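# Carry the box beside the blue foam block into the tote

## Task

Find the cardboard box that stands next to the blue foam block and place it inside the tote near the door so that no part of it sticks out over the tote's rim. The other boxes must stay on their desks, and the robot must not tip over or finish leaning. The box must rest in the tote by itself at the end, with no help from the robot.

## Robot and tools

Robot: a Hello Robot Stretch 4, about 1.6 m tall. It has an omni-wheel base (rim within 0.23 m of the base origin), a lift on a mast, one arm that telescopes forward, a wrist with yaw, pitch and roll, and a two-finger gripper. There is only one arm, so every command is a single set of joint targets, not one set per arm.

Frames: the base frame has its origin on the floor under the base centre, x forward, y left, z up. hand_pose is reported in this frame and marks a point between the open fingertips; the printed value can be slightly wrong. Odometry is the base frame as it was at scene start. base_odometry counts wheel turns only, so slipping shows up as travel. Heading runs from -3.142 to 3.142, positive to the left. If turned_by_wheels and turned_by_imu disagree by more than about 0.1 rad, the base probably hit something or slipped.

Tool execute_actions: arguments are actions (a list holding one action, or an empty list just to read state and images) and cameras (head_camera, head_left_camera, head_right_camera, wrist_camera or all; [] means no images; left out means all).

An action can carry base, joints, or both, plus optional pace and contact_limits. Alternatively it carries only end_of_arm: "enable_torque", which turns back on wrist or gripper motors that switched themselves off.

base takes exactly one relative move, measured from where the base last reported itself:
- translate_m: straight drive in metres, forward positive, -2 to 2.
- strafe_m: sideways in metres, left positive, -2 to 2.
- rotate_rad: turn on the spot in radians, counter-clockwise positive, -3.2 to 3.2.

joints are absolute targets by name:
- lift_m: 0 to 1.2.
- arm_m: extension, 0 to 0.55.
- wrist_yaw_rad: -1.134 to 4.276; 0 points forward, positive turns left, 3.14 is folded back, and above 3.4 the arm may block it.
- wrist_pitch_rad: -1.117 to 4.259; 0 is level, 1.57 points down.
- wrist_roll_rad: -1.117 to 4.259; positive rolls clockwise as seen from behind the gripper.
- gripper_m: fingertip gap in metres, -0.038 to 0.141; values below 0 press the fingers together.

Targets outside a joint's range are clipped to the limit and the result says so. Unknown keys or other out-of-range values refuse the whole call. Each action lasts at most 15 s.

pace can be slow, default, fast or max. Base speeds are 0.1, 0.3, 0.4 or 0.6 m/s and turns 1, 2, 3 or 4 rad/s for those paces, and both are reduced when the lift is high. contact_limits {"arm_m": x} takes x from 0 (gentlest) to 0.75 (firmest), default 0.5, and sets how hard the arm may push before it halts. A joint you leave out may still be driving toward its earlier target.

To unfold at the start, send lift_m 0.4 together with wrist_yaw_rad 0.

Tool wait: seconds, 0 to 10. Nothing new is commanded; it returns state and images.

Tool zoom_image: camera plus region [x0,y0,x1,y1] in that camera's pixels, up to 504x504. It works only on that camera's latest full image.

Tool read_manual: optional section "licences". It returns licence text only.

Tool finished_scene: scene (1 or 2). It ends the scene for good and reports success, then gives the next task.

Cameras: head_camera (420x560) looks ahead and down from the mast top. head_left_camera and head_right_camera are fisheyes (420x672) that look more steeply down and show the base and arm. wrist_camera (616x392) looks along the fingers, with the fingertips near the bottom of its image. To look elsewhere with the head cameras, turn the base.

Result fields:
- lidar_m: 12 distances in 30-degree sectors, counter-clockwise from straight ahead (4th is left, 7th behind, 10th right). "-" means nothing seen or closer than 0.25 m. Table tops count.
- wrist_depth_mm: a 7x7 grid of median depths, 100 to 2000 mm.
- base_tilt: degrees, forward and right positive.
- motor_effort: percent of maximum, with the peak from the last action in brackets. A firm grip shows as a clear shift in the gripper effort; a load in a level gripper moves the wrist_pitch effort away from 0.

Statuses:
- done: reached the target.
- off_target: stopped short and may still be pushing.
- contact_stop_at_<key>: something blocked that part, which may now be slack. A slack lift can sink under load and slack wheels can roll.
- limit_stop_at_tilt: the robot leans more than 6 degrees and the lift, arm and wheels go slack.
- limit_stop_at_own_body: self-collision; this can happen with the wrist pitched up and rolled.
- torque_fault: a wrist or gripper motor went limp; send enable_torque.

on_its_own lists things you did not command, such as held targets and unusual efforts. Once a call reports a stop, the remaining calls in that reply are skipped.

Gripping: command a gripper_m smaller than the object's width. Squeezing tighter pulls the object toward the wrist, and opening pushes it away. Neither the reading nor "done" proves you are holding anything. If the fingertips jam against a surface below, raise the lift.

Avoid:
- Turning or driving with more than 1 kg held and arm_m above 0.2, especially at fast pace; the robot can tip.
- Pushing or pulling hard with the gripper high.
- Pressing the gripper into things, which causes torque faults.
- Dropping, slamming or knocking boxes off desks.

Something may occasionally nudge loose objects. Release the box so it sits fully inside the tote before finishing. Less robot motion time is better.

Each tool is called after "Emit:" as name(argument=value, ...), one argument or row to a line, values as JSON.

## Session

Emit:
execute_actions(
  actions=[],
)

Scene clock: 0.00 s.
base_odometry: x=+0.000 y=+0.000 heading=+0.000 (m, m, rad; odometry frame)
turned_by_wheels: +0.000 (rad since the last result)
turned_by_imu: +0.000 (rad since the last result)
base_tilt: forward=-0.1 right=-0.2 (deg)
lidar_m: 0.90 0.93 1.74 1.01 0.97 0.82 0.78 0.79 1.01 1.28 1.33 0.98
base_status: not commanded
joint_positions: lift_m=+0.291 arm_m=-0.001 wrist_yaw_rad=+3.077 wrist_pitch_rad=+0.008 wrist_roll_rad=+0.014 gripper_m=+0.057
joint_status: not commanded
motor_effort: lift_m=+20 arm_m=+0 wrist_yaw_rad=+2 wrist_pitch_rad=-7 wrist_roll_rad=-1 gripper_m=-2 wheel_0=+0 wheel_1=+0 wheel_2=+0 (%)
hand_pose: x=-0.1126 y=+0.1059 z=+0.4670 quat_wxyz=(+0.032, -0.004, +0.007, +0.999) (m; base frame)
wrist_depth_mm: 135 138 917 946 991 1060 1118 / 107 138 904 960 991 1060 1098 / 111 138 917 960 1008 1060 1078 / 125 146 917 946 1008 1042 1098 / 831 878 904 946 991 1042 1098 / 831 878 210 946 211 1042 1098 / 831 866 904 946 976 1042 1078
pictures: head_camera, head_left_camera, head_right_camera, wrist_camera
camera_calibration (this result's frames):
wrist_camera: T_world_to_cam=[[0.0969339, 0.995282, -0.00422942, -0.101657], [0.00864735, -0.00509145, -0.99995, 0.523996], [-0.995253, 0.0968924, -0.00910008, 0.106945], [0, 0, 0, 1]] pos_world=[0.111761, 0.0934834, 0.524513]
Images, in order (width x height): head_camera 420x560, head_left_camera 420x672, head_right_camera 420x672, wrist_camera 616x392.

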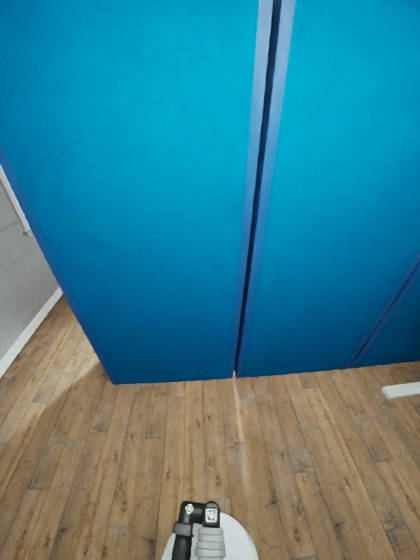

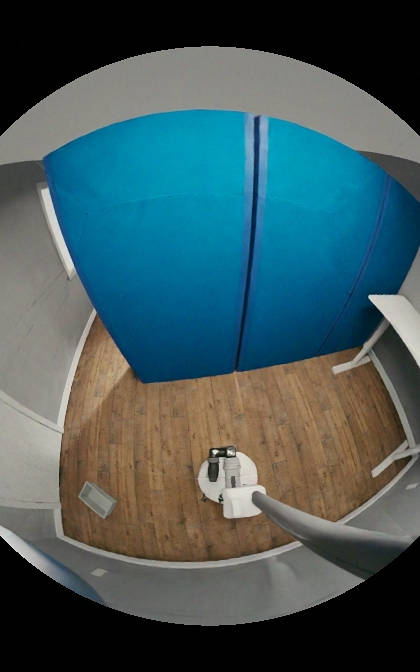

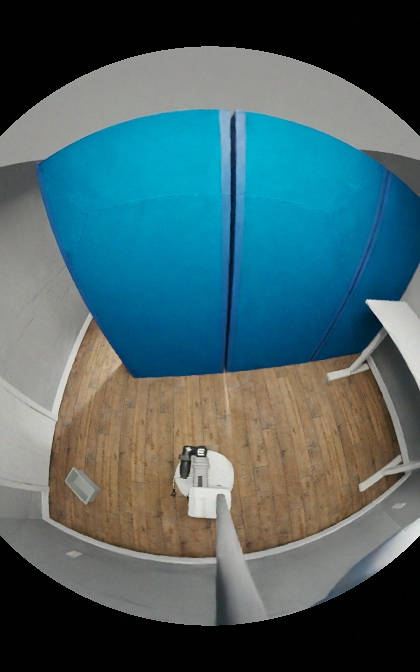

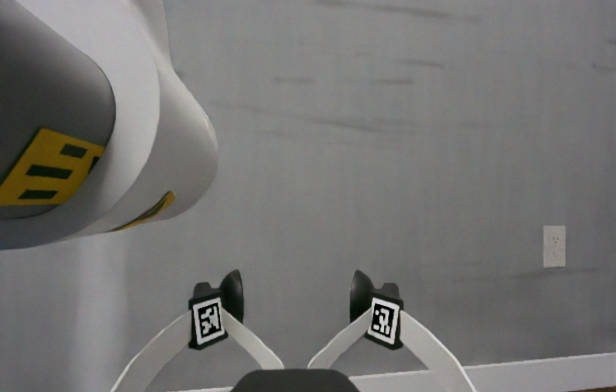

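Emit:
execute_actions(
  actions=[
    {"base":{"rotate_rad":-0.5},"joints":{"lift_m":0.2},"pace":"fast"},
  ],
  cameras=["head_right_camera"],
)

Scene clock: 3.47 s.
base_odometry: x=+0.000 y=+0.000 heading=-0.500 (m, m, rad; odometry frame)
turned_by_wheels: -0.500 (rad since the last result)
turned_by_imu: -0.501 (rad since the last result)
base_tilt: forward=-0.2 right=-0.1 (deg)
lidar_m: 0.95 0.90 0.93 1.76 1.01 0.96 0.85 0.74 0.77 1.04 1.28 1.32
base_status: done
joint_positions: lift_m=+0.200 arm_m=-0.001 wrist_yaw_rad=+3.077 wrist_pitch_rad=+0.008 wrist_roll_rad=+0.014 gripper_m=+0.057
joint_status: all done
motor_effort: lift_m=+17(18) arm_m=+0(0) wrist_yaw_rad=+2(2) wrist_pitch_rad=-9(7) wrist_roll_rad=-1(2) gripper_m=-4(2) wheel_0=-1(7) wheel_1=-2(6) wheel_2=-2(1) (%)
hand_pose: x=-0.1126 y=+0.1059 z=+0.3761 quat_wxyz=(+0.032, -0.004, +0.007, +0.999) (m; base frame)
wrist_depth_mm: 135 138 1078 1255 1576 1708 1430 / 107 138 1060 1255 1576 1708 1430 / 111 138 1060 1255 1537 1661 1430 / 125 146 1042 1255 1537 1661 1430 / 759 904 1060 1255 1537 1708 1430 / 798 904 210 1229 211 1618 1397 / 788 854 960 1008 976 904 904
pictures: head_right_camera
Images, in order (width x height): head_right_camera 420x672.

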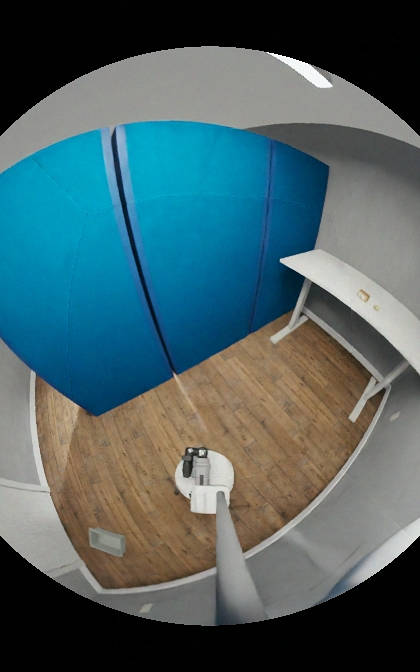

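Emit:
execute_actions(
  actions=[
    {"base":{"strafe_m":1.3},"pace":"max"},
  ],
  cameras=["head_camera","head_left_camera"],
)

Scene clock: 17.07 s.
base_odometry: x=+0.624 y=+1.141 heading=-0.500 (m, m, rad; odometry frame)
turned_by_wheels: +0.000 (rad since the last result)
turned_by_imu: +0.002 (rad since the last result)
base_tilt: forward=-0.1 right=-0.2 (deg)
lidar_m: 0.50 2.42 0.86 0.55 0.51 0.56 0.65 0.83 1.54 2.00 1.09 0.43
base_status: done
joint_positions: lift_m=+0.200 arm_m=-0.001 wrist_yaw_rad=+3.077 wrist_pitch_rad=+0.008 wrist_roll_rad=+0.014 gripper_m=+0.057
joint_status: not commanded
motor_effort: lift_m=+17(17) arm_m=+0(0) wrist_yaw_rad=+2(3) wrist_pitch_rad=-7(6) wrist_roll_rad=-1(0) gripper_m=-2(3) wheel_0=+2(14) wheel_1=+1(13) wheel_2=-1(1) (%)
hand_pose: x=-0.1126 y=+0.1059 z=+0.3761 quat_wxyz=(+0.032, -0.004, +0.007, +0.999) (m; base frame)
wrist_depth_mm: 135 138 1182 854 691 564 492 / 107 138 1118 854 699 564 492 / 111 138 1008 842 691 564 488 / 125 146 1060 842 691 564 484 / 1366 1618 1160 842 691 569 488 / 1366 1537 210 842 211 564 492 / 878 960 976 750 683 535 488
pictures: head_camera, head_left_camera
Images, in order (width x height): head_camera 420x560, head_left_camera 420x672.

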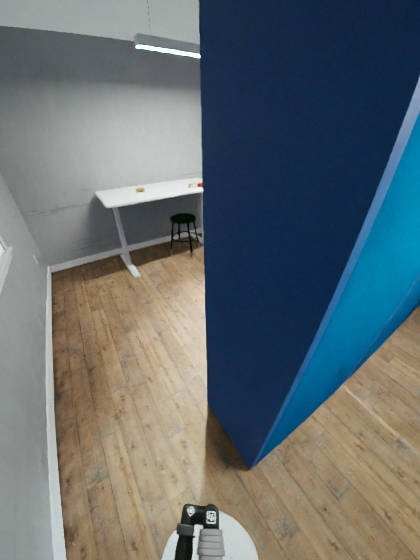

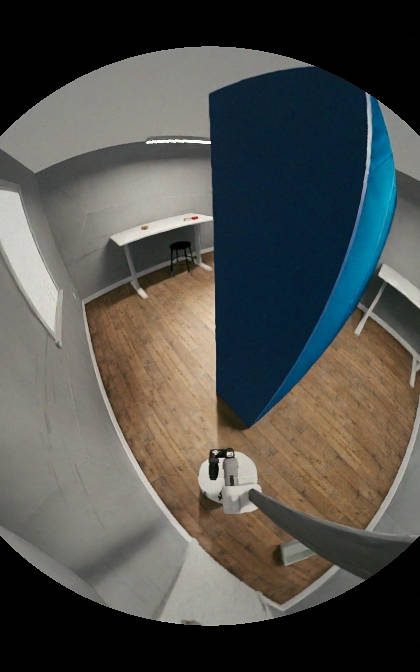

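Emit:
execute_actions(
  actions=[
    {"base":{"rotate_rad":-0.94},"pace":"max"},
  ],
  cameras=[],
)

Emit:
execute_actions(
  actions=[
    {"base":{"strafe_m":1.2},"pace":"max"},
  ],
  cameras=["head_camera","head_left_camera"],
)

Scene clock: 22.17 s.
base_odometry: x=+0.624 y=+1.141 heading=-1.441 (m, m, rad; odometry frame)
turned_by_wheels: -0.940 (rad since the last result)
turned_by_imu: -0.941 (rad since the last result)
base_tilt: forward=-0.2 right=-0.2 (deg)
lidar_m: 0.70 0.41 0.58 1.87 0.79 0.57 0.54 0.57 0.79 0.79 1.59 2.25
base_status: done
joint_positions: lift_m=+0.200 arm_m=-0.001 wrist_yaw_rad=+3.077 wrist_pitch_rad=+0.008 wrist_roll_rad=+0.014 gripper_m=+0.057
joint_status: not commanded
motor_effort: lift_m=+17(17) arm_m=+0(0) wrist_yaw_rad=+2(2) wrist_pitch_rad=-8(7) wrist_roll_rad=-1(1) gripper_m=-1(2) wheel_0=-2(10) wheel_1=-2(8) wheel_2=+0(10) (%)
hand_pose: x=-0.1126 y=+0.1059 z=+0.3761 quat_wxyz=(+0.032, -0.004, +0.007, +0.999) (m; base frame)
wrist_depth_mm: 135 138 676 691 707 707 723 / 107 138 676 691 699 707 723 / 111 138 676 683 699 707 723 / 125 146 683 691 699 715 715 / 627 661 683 683 699 707 723 / 654 668 210 683 211 707 715 / 654 654 668 676 699 707 723
pictures: none
No camera images: the call's "cameras" was empty. Leave "cameras" out to get every camera's image.

Scene clock: 25.57 s.
base_odometry: x=+1.813 y=+1.297 heading=-1.440 (m, m, rad; odometry frame)
turned_by_wheels: +0.000 (rad since the last result)
turned_by_imu: +0.002 (rad since the last result)
base_tilt: forward=-0.1 right=-0.2 (deg)
lidar_m: 2.36 1.67 1.26 1.45 0.66 0.49 0.48 0.54 0.77 2.00 0.67 0.77
base_status: done
joint_positions: lift_m=+0.200 arm_m=-0.001 wrist_yaw_rad=+3.077 wrist_pitch_rad=+0.008 wrist_roll_rad=+0.014 gripper_m=+0.057
joint_status: not commanded
motor_effort: lift_m=+17(17) arm_m=+0(0) wrist_yaw_rad=+2(2) wrist_pitch_rad=-8(8) wrist_roll_rad=+0(1) gripper_m=-4(2) wheel_0=+1(13) wheel_1=+0(16) wheel_2=+1(1) (%)
hand_pose: x=-0.1126 y=+0.1059 z=+0.3761 quat_wxyz=(+0.032, -0.004, +0.007, +0.999) (m; base frame)
wrist_depth_mm: 135 138 640 647 661 668 676 / 107 138 640 654 661 661 683 / 111 138 640 647 661 668 683 / 125 146 640 654 661 668 676 / 621 627 640 647 654 668 676 / 621 627 209 647 211 668 683 / 621 627 640 647 654 668 676
pictures: head_camera, head_left_camera
Images, in order (width x height): head_camera 420x560, head_left_camera 420x672.

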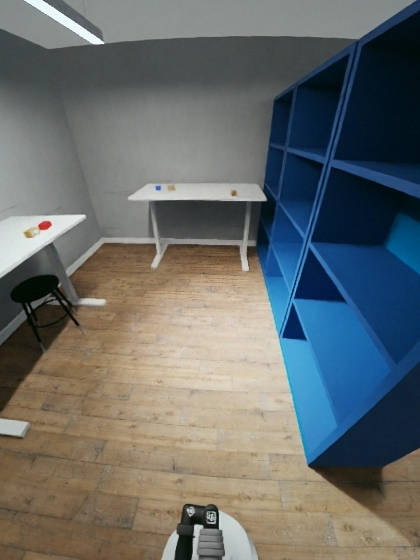

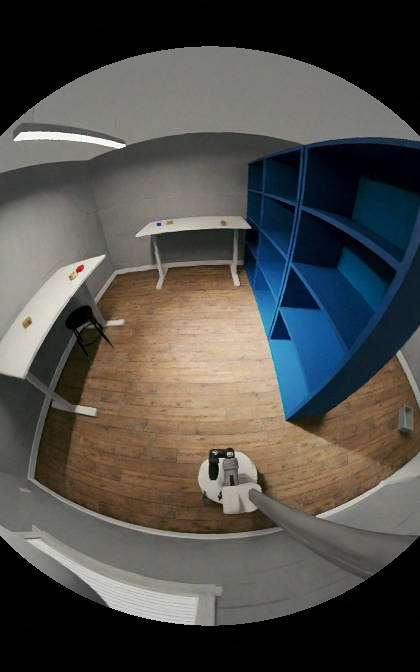

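Emit:
execute_actions(
  actions=[
    {"base":{"rotate_rad":0.24},"pace":"max"},
  ],
  cameras=[],
)

Emit:
execute_actions(
  actions=[
    {"base":{"translate_m":1.9},"joints":{"lift_m":1.2,"wrist_yaw_rad":0,"gripper_m":0.12,"wrist_pitch_rad":0.5},"pace":"fast"},
  ],
  cameras=["head_camera","head_left_camera","wrist_camera"],
)

Scene clock: 37.13 s.
base_odometry: x=+1.813 y=+1.297 heading=-1.200 (m, m, rad; odometry frame)
turned_by_wheels: +0.240 (rad since the last result)
turned_by_imu: +0.240 (rad since the last result)
base_tilt: forward=-0.2 right=-0.2 (deg)
lidar_m: 2.43 1.38 1.25 1.02 0.53 0.49 0.52 0.58 1.08 0.85 0.64 1.13
base_status: done
joint_positions: lift_m=+0.200 arm_m=-0.001 wrist_yaw_rad=+3.077 wrist_pitch_rad=+0.008 wrist_roll_rad=+0.014 gripper_m=+0.057
joint_status: not commanded
motor_effort: lift_m=+17(17) arm_m=+0(0) wrist_yaw_rad=+1(2) wrist_pitch_rad=-8(6) wrist_roll_rad=+0(1) gripper_m=-2(2) wheel_0=-1(6) wheel_1=+2(7) wheel_2=+1(6) (%)
hand_pose: x=-0.1126 y=+0.1059 z=+0.3761 quat_wxyz=(+0.032, -0.004, +0.007, +0.999) (m; base frame)
wrist_depth_mm: 135 138 661 634 615 585 569 / 107 138 654 634 609 585 569 / 111 138 654 634 609 585 564 / 125 146 654 634 609 585 564 / 707 683 661 627 603 585 564 / 723 683 210 627 211 580 564 / 715 676 654 621 603 574 559
pictures: none
No camera images: the call's "cameras" was empty. Leave "cameras" out to get every camera's image.

Scene clock: 43.23 s.
base_odometry: x=+2.502 y=-0.475 heading=-1.200 (m, m, rad; odometry frame)
turned_by_wheels: +0.000 (rad since the last result)
turned_by_imu: +0.003 (rad since the last result)
base_tilt: forward=-0.1 right=-0.2 (deg)
lidar_m: 0.60 0.74 0.74 0.71 0.84 1.45 2.35 1.21 1.02 1.03 0.68 0.59
base_status: done
joint_positions: lift_m=+1.200 arm_m=-0.001 wrist_yaw_rad=+0.000 wrist_pitch_rad=+0.502 wrist_roll_rad=+0.014 gripper_m=+0.120
joint_status: all done
motor_effort: lift_m=+22(25) arm_m=+0(0) wrist_yaw_rad=+1(6) wrist_pitch_rad=-6(6) wrist_roll_rad=+0(1) gripper_m=+0(5) wheel_0=-2(5) wheel_1=+0(9) wheel_2=+1(12) (%)
hand_pose: x=+0.4226 y=-0.0873 z=+1.2391 quat_wxyz=(+0.969, +0.007, +0.248, -0.002) (m; base frame)
wrist_depth_mm: 1308 1229 1160 1078 1042 991 946 / 1430 1336 1255 1160 1098 1042 991 / 1537 1430 1308 1229 1160 1138 1042 / 1708 1537 917 960 976 976 991 / 1756 750 750 759 759 759 768 / 654 211 621 621 216 609 634 / 1618 1576 564 155 530 517 535
pictures: head_camera, head_left_camera, wrist_camera
camera_calibration (this result's frames):
wrist_camera: T_world_to_cam=[[-0.0301098, -0.999479, 0.0115981, -0.0980722], [-0.481831, 0.00434726, -0.876253, 1.34524], [0.875747, -0.0319722, -0.481711, 0.449019], [0, 0, 0, 1]] pos_world=[0.251998, -0.0895131, 1.39621]
Images, in order (width x height): head_camera 420x560, head_left_camera 420x672, wrist_camera 616x392.

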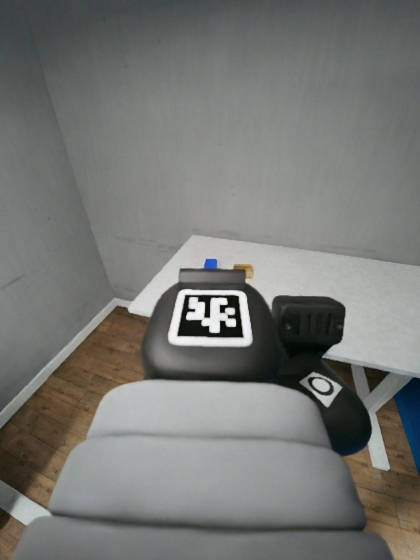

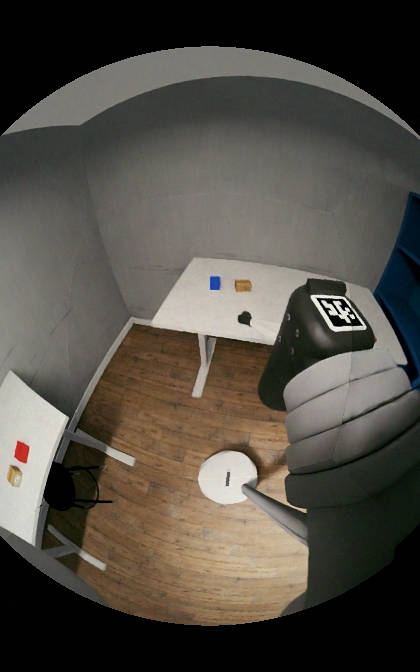

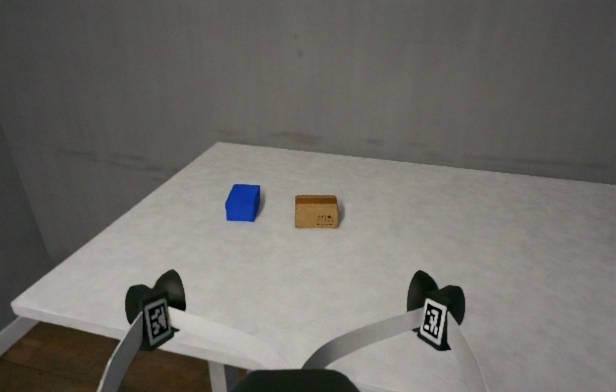

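Emit:
execute_actions(
  actions=[
    {"base":{"translate_m":0.28},"joints":{"arm_m":0.525,"wrist_pitch_rad":1.57,"wrist_roll_rad":1.57},"pace":"fast"},
  ],
  cameras=["head_left_camera","wrist_camera"],
)

Scene clock: 54.43 s.
base_odometry: x=+2.603 y=-0.736 heading=-1.200 (m, m, rad; odometry frame)
turned_by_wheels: +0.000 (rad since the last result)
turned_by_imu: +0.000 (rad since the last result)
base_tilt: forward=-0.1 right=-0.3 (deg)
lidar_m: 0.33 0.36 1.44 0.69 0.77 1.33 2.64 1.28 1.09 0.67 0.38 0.31
base_status: done
joint_positions: lift_m=+1.200 arm_m=+0.524 wrist_yaw_rad=+0.000 wrist_pitch_rad=+1.570 wrist_roll_rad=+1.570 gripper_m=+0.120
joint_status: all done
motor_effort: lift_m=+22(22) arm_m=+8(11) wrist_yaw_rad=+1(2) wrist_pitch_rad=-2(6) wrist_roll_rad=+2(6) gripper_m=+2(1) wheel_0=+0(5) wheel_1=+0(8) wheel_2=+0(12) (%)
hand_pose: x=+0.6948 y=-0.0874 z=+1.0894 quat_wxyz=(+0.501, +0.500, +0.500, -0.499) (m; base frame)
wrist_depth_mm: 359 362 362 364 366 368 370 / 359 362 362 364 366 366 368 / 359 359 362 364 366 366 368 / 359 359 362 314 364 368 368 / 355 359 362 312 364 366 368 / 357 212 359 364 216 366 366 / 357 359 332 155 364 366 366
pictures: head_left_camera, wrist_camera
camera_calibration (this result's frames):
wrist_camera: T_world_to_cam=[[-0.999456, -0.0106748, 0.0312081, 0.650366], [-0.0106542, 0.999943, 0.000825458, 0.149437], [-0.0312151, 0.000492511, -0.999513, 1.33558], [0, 0, 0, 1]] pos_world=[0.693295, -0.143144, 1.31451]
Images, in order (width x height): head_left_camera 420x672, wrist_camera 616x392.

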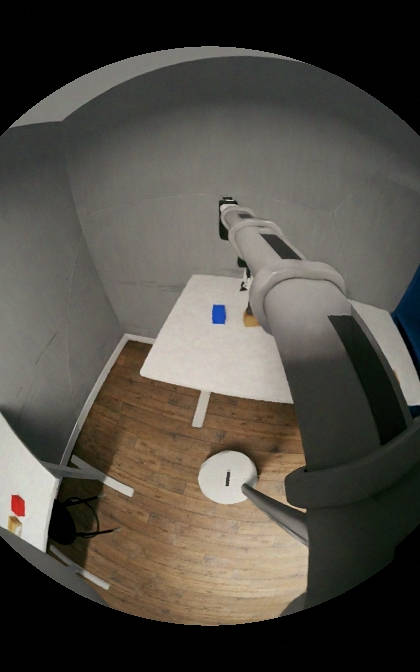

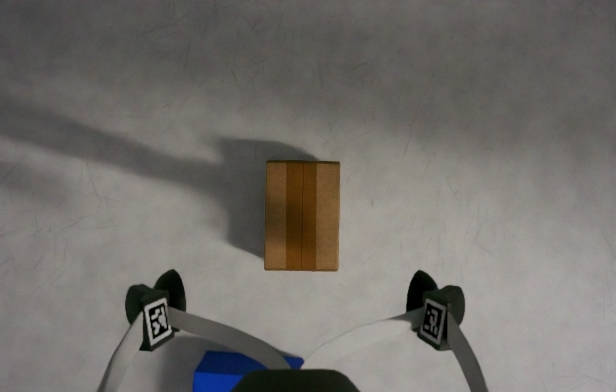

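Emit:
execute_actions(
  actions=[
    {"base":{"strafe_m":-0.042},"joints":{"arm_m":0.518,"lift_m":1.093,"gripper_m":0.095,"wrist_roll_rad":1.59}},
  ],
  cameras=["wrist_camera"],
)

Emit:
execute_actions(
  actions=[
    {"joints":{"gripper_m":0.01}},
  ],
  cameras=["wrist_camera"],
)

Scene clock: 61.13 s.
base_odometry: x=+2.564 y=-0.751 heading=-1.200 (m, m, rad; odometry frame)
turned_by_wheels: +0.000 (rad since the last result)
turned_by_imu: +0.000 (rad since the last result)
base_tilt: forward=-0.1 right=-0.2 (deg)
lidar_m: 0.30 0.37 1.46 0.73 0.81 1.41 2.66 1.24 1.08 0.62 0.35 0.31
base_status: done
joint_positions: lift_m=+1.093 arm_m=+0.519 wrist_yaw_rad=+0.000 wrist_pitch_rad=+1.570 wrist_roll_rad=+1.590 gripper_m=+0.095
joint_status: all done
motor_effort: lift_m=+16(21) arm_m=-8(9) wrist_yaw_rad=+1(2) wrist_pitch_rad=+0(0) wrist_roll_rad=+0(2) gripper_m=+0(3) wheel_0=+0(8) wheel_1=+0(10) wheel_2=-1(1) (%)
hand_pose: x=+0.6906 y=-0.0874 z=+0.9830 quat_wxyz=(+0.496, +0.505, +0.495, -0.504) (m; base frame)
wrist_depth_mm: 252 254 255 256 257 258 259 / 252 253 255 256 257 258 260 / 252 254 254 256 257 257 260 / 252 253 254 255 257 257 259 / 252 253 253 205 256 258 259 / 252 252 204 205 213 258 259 / 252 252 254 157 256 257 258
pictures: wrist_camera
camera_calibration (this result's frames):
wrist_camera: T_world_to_cam=[[-0.999465, 0.0093023, 0.0313525, 0.651109], [0.0093334, 0.999956, 0.000845695, 0.135657], [-0.0313432, 0.00113787, -0.999508, 1.22927], [0, 0, 0, 1]] pos_world=[0.688024, -0.143107, 1.20814]
Images, in order (width x height): wrist_camera 616x392.

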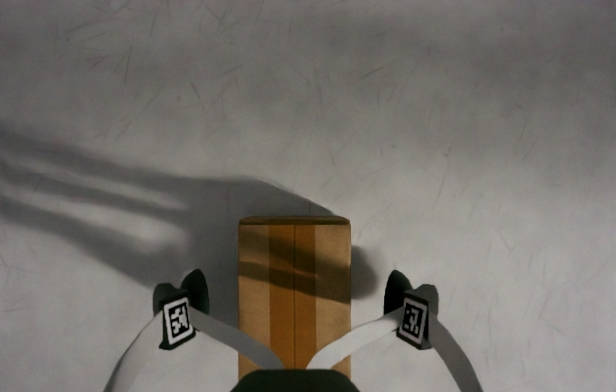

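Scene clock: 62.80 s.
base_odometry: x=+2.564 y=-0.751 heading=-1.200 (m, m, rad; odometry frame)
turned_by_wheels: +0.000 (rad since the last result)
turned_by_imu: +0.000 (rad since the last result)
base_tilt: forward=-0.2 right=-0.3 (deg)
lidar_m: 0.32 0.35 1.45 0.74 0.78 1.42 2.63 1.25 1.07 0.63 0.36 0.29
base_status: not commanded
joint_positions: lift_m=+1.093 arm_m=+0.519 wrist_yaw_rad=+0.000 wrist_pitch_rad=+1.570 wrist_roll_rad=+1.590 gripper_m=+0.010
joint_status: all done
motor_effort: lift_m=+16(16) arm_m=-8(8) wrist_yaw_rad=+1(0) wrist_pitch_rad=+0(2) wrist_roll_rad=+1(1) gripper_m=-19(24) wheel_0=+0(0) wheel_1=+0(0) wheel_2=-1(1) (%)
hand_pose: x=+0.6906 y=-0.0874 z=+0.9830 quat_wxyz=(+0.496, +0.505, +0.495, -0.504) (m; base frame)
wrist_depth_mm: 252 254 255 256 257 259 259 / 252 254 255 256 257 258 259 / 252 254 254 256 256 258 259 / 251 252 253 255 256 258 259 / 251 253 254 190 256 257 259 / 251 252 189 190 197 258 258 / 251 252 189 190 256 161 258
pictures: wrist_camera
camera_calibration (this result's frames):
wrist_camera: T_world_to_cam=[[-0.999462, 0.00930327, 0.0314355, 0.651], [0.00933444, 0.999956, 0.000844901, 0.135658], [-0.0314263, 0.00113788, -0.999505, 1.22933], [0, 0, 0, 1]] pos_world=[0.688017, -0.143107, 1.20814]
Images, in order (width x height): wrist_camera 616x392.

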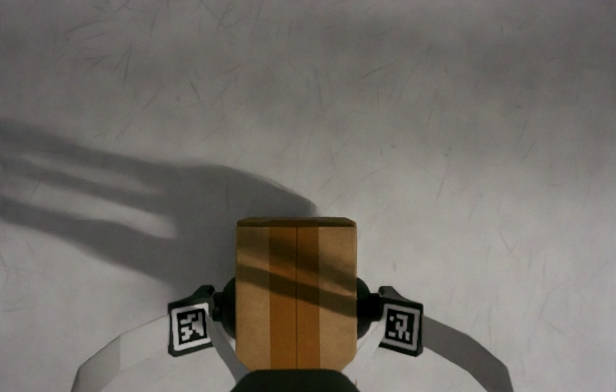

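Emit:
execute_actions(
  actions=[
    {"base":{"translate_m":-0.22},"joints":{"arm_m":0.08,"lift_m":1.12},"pace":"fast"},
  ],
  cameras=["wrist_camera"],
)

Emit:
execute_actions(
  actions=[
    {"base":{"translate_m":-1.94},"joints":{"lift_m":0.42,"wrist_roll_rad":0},"pace":"fast"},
  ],
  cameras=["head_right_camera"],
)

Scene clock: 70.57 s.
base_odometry: x=+2.484 y=-0.546 heading=-1.201 (m, m, rad; odometry frame)
turned_by_wheels: +0.000 (rad since the last result)
turned_by_imu: -0.001 (rad since the last result)
base_tilt: forward=-0.2 right=-0.1 (deg)
lidar_m: 0.53 0.63 1.51 0.72 0.87 1.55 2.45 1.17 1.00 1.00 0.61 0.52
base_status: done
joint_positions: lift_m=+1.120 arm_m=+0.081 wrist_yaw_rad=+0.000 wrist_pitch_rad=+1.570 wrist_roll_rad=+1.590 gripper_m=+0.010
joint_status: all done
motor_effort: lift_m=+23(24) arm_m=-8(8) wrist_yaw_rad=+3(1) wrist_pitch_rad=-2(2) wrist_roll_rad=+1(1) gripper_m=-19(18) wheel_0=-1(4) wheel_1=-1(5) wheel_2=-2(10) (%)
hand_pose: x=+0.2524 y=-0.0874 z=+1.0095 quat_wxyz=(+0.495, +0.505, +0.495, -0.505) (m; base frame)
wrist_depth_mm: 1229 1281 1255 1255 1281 1255 1255 / 1255 1229 1255 1255 1281 1281 1281 / 1229 1255 1255 1255 1281 1281 1255 / 1229 1229 1229 1255 1042 1281 1281 / 1255 1229 1255 190 1042 1255 1281 / 1182 1229 190 190 196 1255 1281 / 1229 1229 189 190 1255 161 1281
pictures: wrist_camera
camera_calibration (this result's frames):
wrist_camera: T_world_to_cam=[[-0.999444, 0.0100849, 0.0317934, 0.211934], [0.0101167, 0.999948, 0.000841618, 0.139531], [-0.0317833, 0.0011628, -0.999494, 1.24211], [0, 0, 0, 1]] pos_world=[0.249883, -0.143105, 1.23462]
Images, in order (width x height): wrist_camera 616x392.

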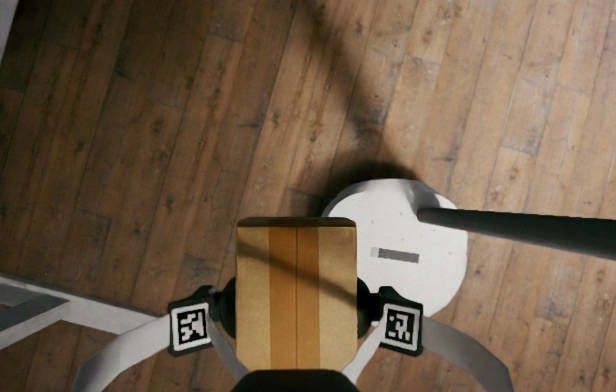

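Scene clock: 78.03 s.
base_odometry: x=+1.783 y=+1.263 heading=-1.201 (m, m, rad; odometry frame)
turned_by_wheels: +0.000 (rad since the last result)
turned_by_imu: -0.004 (rad since the last result)
base_tilt: forward=-0.3 right=-0.2 (deg)
lidar_m: 2.40 1.43 1.28 1.05 0.60 0.51 0.55 0.64 1.14 0.78 0.63 1.02
base_status: done
joint_positions: lift_m=+0.420 arm_m=+0.081 wrist_yaw_rad=+0.000 wrist_pitch_rad=+1.570 wrist_roll_rad=+0.000 gripper_m=+0.010
joint_status: all done
motor_effort: lift_m=+17(22) arm_m=-8(8) wrist_yaw_rad=+2(2) wrist_pitch_rad=-1(2) wrist_roll_rad=-2(5) gripper_m=-19(20) wheel_0=+0(3) wheel_1=+1(7) wheel_2=-1(9) (%)
hand_pose: x=+0.2525 y=-0.0874 z=+0.3100 quat_wxyz=(+0.707, +0.000, +0.707, +0.000) (m; base frame)
wrist_depth_mm: 530 535 539 539 544 549 549 / 530 535 535 539 544 544 544 / 530 530 535 539 544 544 544 / 530 535 535 539 539 544 544 / 530 530 530 190 539 544 544 / 525 530 190 190 196 544 549 / 525 317 189 190 535 161 544
pictures: head_right_camera
Images, in order (width x height): head_right_camera 420x672.

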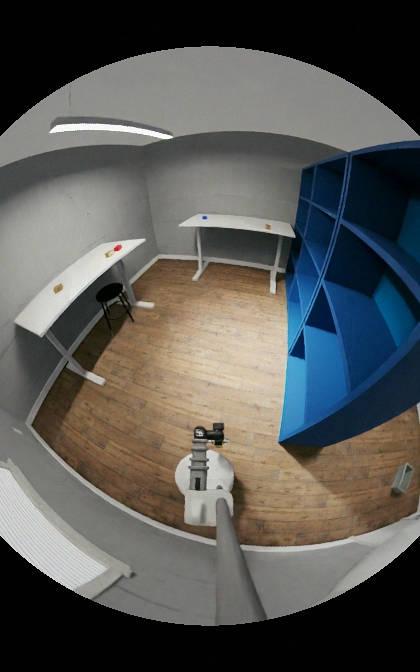

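Emit:
execute_actions(
  actions=[
    {"base":{"rotate_rad":-1.79},"pace":"fast"},
  ],
  cameras=["head_camera"],
)

Scene clock: 84.67 s.
base_odometry: x=+1.783 y=+1.263 heading=-2.991 (m, m, rad; odometry frame)
turned_by_wheels: -1.790 (rad since the last result)
turned_by_imu: -1.791 (rad since the last result)
base_tilt: forward=-0.2 right=-0.2 (deg)
lidar_m: 1.98 0.64 0.75 2.33 1.75 1.30 1.51 0.68 0.49 0.52 0.57 0.85
base_status: done
joint_positions: lift_m=+0.420 arm_m=+0.081 wrist_yaw_rad=+0.000 wrist_pitch_rad=+1.570 wrist_roll_rad=+0.000 gripper_m=+0.010
joint_status: not commanded
motor_effort: lift_m=+17(17) arm_m=-8(8) wrist_yaw_rad=+3(2) wrist_pitch_rad=-2(0) wrist_roll_rad=-2(2) gripper_m=-19(18) wheel_0=+1(4) wheel_1=+0(9) wheel_2=+0(5) (%)
hand_pose: x=+0.2525 y=-0.0874 z=+0.3100 quat_wxyz=(+0.707, +0.000, +0.707, +0.000) (m; base frame)
wrist_depth_mm: 530 535 535 544 539 549 554 / 530 535 535 535 544 539 544 / 530 535 535 539 544 549 549 / 530 535 535 535 544 539 549 / 530 535 535 190 539 544 544 / 530 525 189 190 196 539 544 / 521 315 189 190 539 161 544
pictures: head_camera
Images, in order (width x height): head_camera 420x560.

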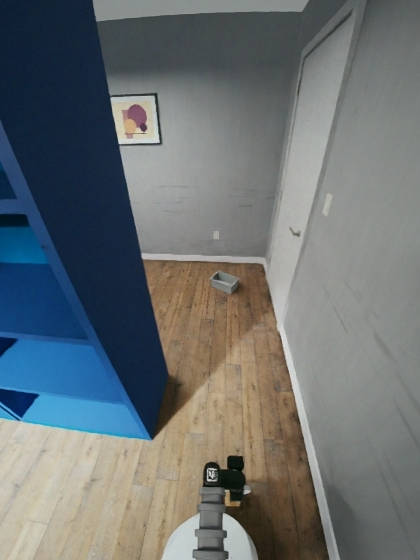

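Emit:
execute_actions(
  actions=[
    {"base":{"translate_m":1.5},"joints":{"arm_m":0.42,"wrist_roll_rad":0.5},"pace":"max"},
  ],
  cameras=["head_right_camera","wrist_camera"],
)

Scene clock: 96.07 s.
base_odometry: x=+0.300 y=+1.038 heading=-2.991 (m, m, rad; odometry frame)
turned_by_wheels: +0.000 (rad since the last result)
turned_by_imu: +0.002 (rad since the last result)
base_tilt: forward=-0.1 right=-0.2 (deg)
lidar_m: 0.51 1.26 1.75 1.79 0.73 0.62 2.04 0.85 0.62 0.56 0.58 0.48
base_status: done
joint_positions: lift_m=+0.420 arm_m=+0.419 wrist_yaw_rad=+0.000 wrist_pitch_rad=+1.570 wrist_roll_rad=+0.500 gripper_m=+0.010
joint_status: all done
motor_effort: lift_m=+17(17) arm_m=+8(7) wrist_yaw_rad=+1(3) wrist_pitch_rad=-1(3) wrist_roll_rad=+2(6) gripper_m=-19(19) wheel_0=-2(7) wheel_1=-2(6) wheel_2=+1(9) (%)
hand_pose: x=+0.5898 y=-0.0874 z=+0.3099 quat_wxyz=(+0.685, +0.175, +0.685, -0.175) (m; base frame)
wrist_depth_mm: 530 530 535 535 539 544 544 / 530 530 535 539 539 544 544 / 525 525 462 530 535 539 544 / 530 530 535 535 535 544 544 / 530 530 504 190 530 539 544 / 525 530 190 190 196 539 539 / 530 525 190 190 539 161 544
pictures: head_right_camera, wrist_camera
camera_calibration (this result's frames):
wrist_camera: T_world_to_cam=[[-0.470693, -0.881721, 0.031888, 0.181495], [-0.882168, 0.470935, 0.0000825204, 0.616935], [-0.0150899, -0.0280917, -0.999491, 0.54122], [0, 0, 0, 1]] pos_world=[0.637835, -0.115305, 0.535106]
Images, in order (width x height): head_right_camera 420x672, wrist_camera 616x392.

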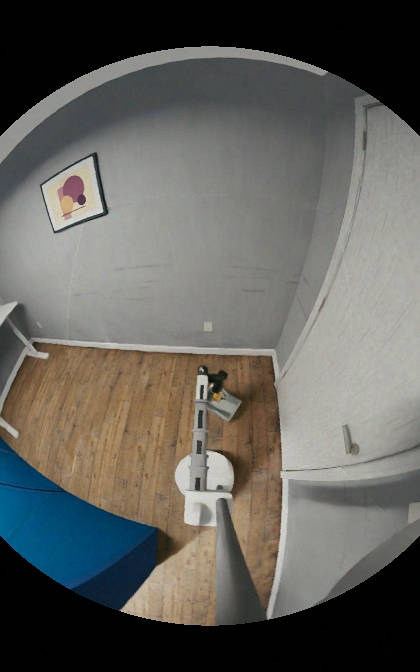

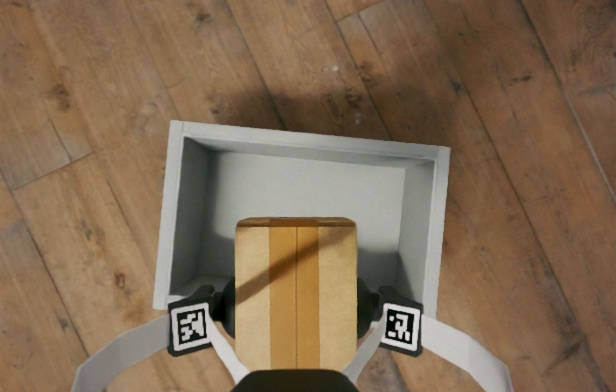

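Emit:
execute_actions(
  actions=[
    {"base":{"strafe_m":-0.016},"joints":{"arm_m":0.438,"wrist_roll_rad":0.59,"lift_m":0.152}},
  ],
  cameras=["wrist_camera"],
)

Scene clock: 105.73 s.
base_odometry: x=+0.297 y=+1.054 heading=-2.991 (m, m, rad; odometry frame)
turned_by_wheels: +0.000 (rad since the last result)
turned_by_imu: +0.000 (rad since the last result)
base_tilt: forward=-0.1 right=-0.2 (deg)
lidar_m: 0.63 1.25 1.78 1.80 0.72 0.62 1.89 0.82 0.60 0.54 0.58 0.50
base_status: done
joint_positions: lift_m=+0.152 arm_m=+0.437 wrist_yaw_rad=+0.000 wrist_pitch_rad=+1.570 wrist_roll_rad=+0.590 gripper_m=+0.010
joint_status: all done
motor_effort: lift_m=+17(15) arm_m=+8(9) wrist_yaw_rad=+2(2) wrist_pitch_rad=-1(2) wrist_roll_rad=+1(1) gripper_m=-20(21) wheel_0=+0(6) wheel_1=+0(7) wheel_2=+1(3) (%)
hand_pose: x=+0.6077 y=-0.0874 z=+0.0420 quat_wxyz=(+0.677, +0.205, +0.676, -0.205) (m; base frame)
wrist_depth_mm: 262 263 264 265 267 268 271 / 142 143 144 145 145 146 268 / 188 205 205 204 203 202 191 / 208 259 260 262 263 264 201 / 207 258 259 190 263 264 201 / 208 258 190 190 197 263 201 / 207 257 190 190 262 161 200
pictures: wrist_camera
camera_calibration (this result's frames):
wrist_camera: T_world_to_cam=[[-0.547945, -0.835905, 0.0319249, 0.249413], [-0.836326, 0.548232, 0.000278831, 0.611642], [-0.0177353, -0.0265469, -0.99949, 0.275422], [0, 0, 0, 1]] pos_world=[0.653082, -0.119525, 0.267149]
Images, in order (width x height): wrist_camera 616x392.

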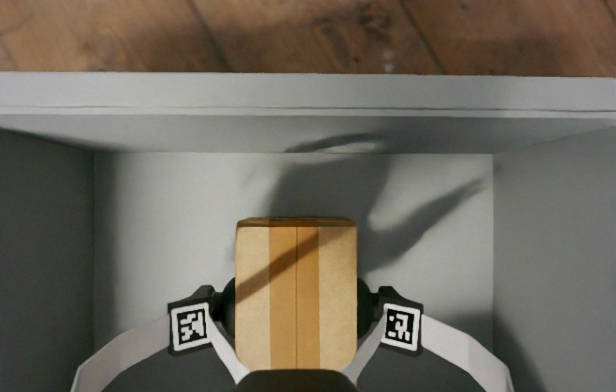

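Emit:
execute_actions(
  actions=[
    {"joints":{"gripper_m":0.09,"lift_m":0.147}},
  ],
  cameras=["wrist_camera"],
)

Emit:
execute_actions(
  actions=[
    {"joints":{"lift_m":0.33},"pace":"fast"},
  ],
  cameras=["wrist_camera"],
)

Scene clock: 111.93 s.
base_odometry: x=+0.297 y=+1.054 heading=-2.991 (m, m, rad; odometry frame)
turned_by_wheels: +0.000 (rad since the last result)
turned_by_imu: +0.000 (rad since the last result)
base_tilt: forward=-0.1 right=-0.2 (deg)
lidar_m: 0.58 1.26 1.76 1.82 0.74 0.64 1.87 0.82 0.62 0.54 0.57 0.49
base_status: not commanded
joint_positions: lift_m=+0.147 arm_m=+0.437 wrist_yaw_rad=+0.000 wrist_pitch_rad=+1.570 wrist_roll_rad=+0.590 gripper_m=+0.090
joint_status: all done
motor_effort: lift_m=+16(17) arm_m=+8(8) wrist_yaw_rad=+2(0) wrist_pitch_rad=+0(1) wrist_roll_rad=+2(1) gripper_m=-3(20) wheel_0=+0(0) wheel_1=+0(0) wheel_2=+1(1) (%)
hand_pose: x=+0.6077 y=-0.0874 z=+0.0370 quat_wxyz=(+0.677, +0.205, +0.676, -0.205) (m; base frame)
wrist_depth_mm: 256 259 259 262 262 264 265 / 138 138 139 139 140 141 142 / 189 204 204 204 202 201 191 / 207 254 256 256 258 259 202 / 207 254 254 206 258 259 201 / 208 254 206 206 213 258 200 / 207 253 254 181 257 243 200
pictures: wrist_camera
camera_calibration (this result's frames):
wrist_camera: T_world_to_cam=[[-0.547945, -0.835905, 0.0319282, 0.249572], [-0.836326, 0.548232, 0.000283815, 0.611643], [-0.0177413, -0.0265469, -0.99949, 0.270431], [0, 0, 0, 1]] pos_world=[0.653083, -0.119525, 0.262151]
Images, in order (width x height): wrist_camera 616x392.

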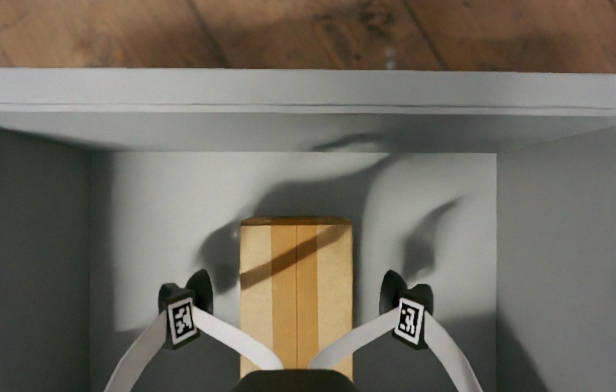

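Scene clock: 113.43 s.
base_odometry: x=+0.297 y=+1.054 heading=-2.991 (m, m, rad; odometry frame)
turned_by_wheels: +0.000 (rad since the last result)
turned_by_imu: +0.000 (rad since the last result)
base_tilt: forward=-0.2 right=-0.3 (deg)
lidar_m: 0.53 1.22 1.78 1.79 0.73 0.60 1.88 0.77 0.61 0.55 0.54 0.50
base_status: not commanded
joint_positions: lift_m=+0.330 arm_m=+0.437 wrist_yaw_rad=+0.000 wrist_pitch_rad=+1.570 wrist_roll_rad=+0.590 gripper_m=+0.090
joint_status: all done
motor_effort: lift_m=+23(23) arm_m=+8(8) wrist_yaw_rad=+1(1) wrist_pitch_rad=-1(0) wrist_roll_rad=+1(2) gripper_m=-2(0) wheel_0=+0(0) wheel_1=+0(0) wheel_2=+1(1) (%)
hand_pose: x=+0.6077 y=-0.0874 z=+0.2195 quat_wxyz=(+0.677, +0.205, +0.676, -0.205) (m; base frame)
wrist_depth_mm: 439 439 442 445 449 452 452 / 436 439 442 445 449 449 452 / 439 439 442 442 445 449 452 / 439 375 436 442 442 449 452 / 436 375 439 392 442 449 452 / 436 319 407 439 213 449 449 / 436 319 324 239 325 445 449
pictures: wrist_camera
camera_calibration (this result's frames):
wrist_camera: T_world_to_cam=[[-0.547946, -0.835904, 0.0319282, 0.243748], [-0.836326, 0.548233, 0.000283815, 0.611594], [-0.0177413, -0.0265469, -0.99949, 0.45283], [0, 0, 0, 1]] pos_world=[0.653086, -0.119525, 0.444643]
Images, in order (width x height): wrist_camera 616x392.

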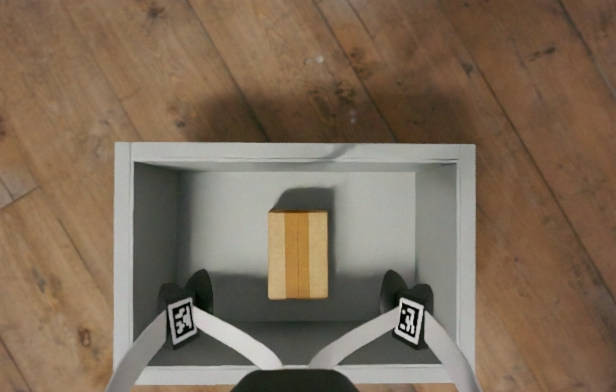

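Emit:
finished_scene(
  scene=2,
)

The scene is finished: the task was done.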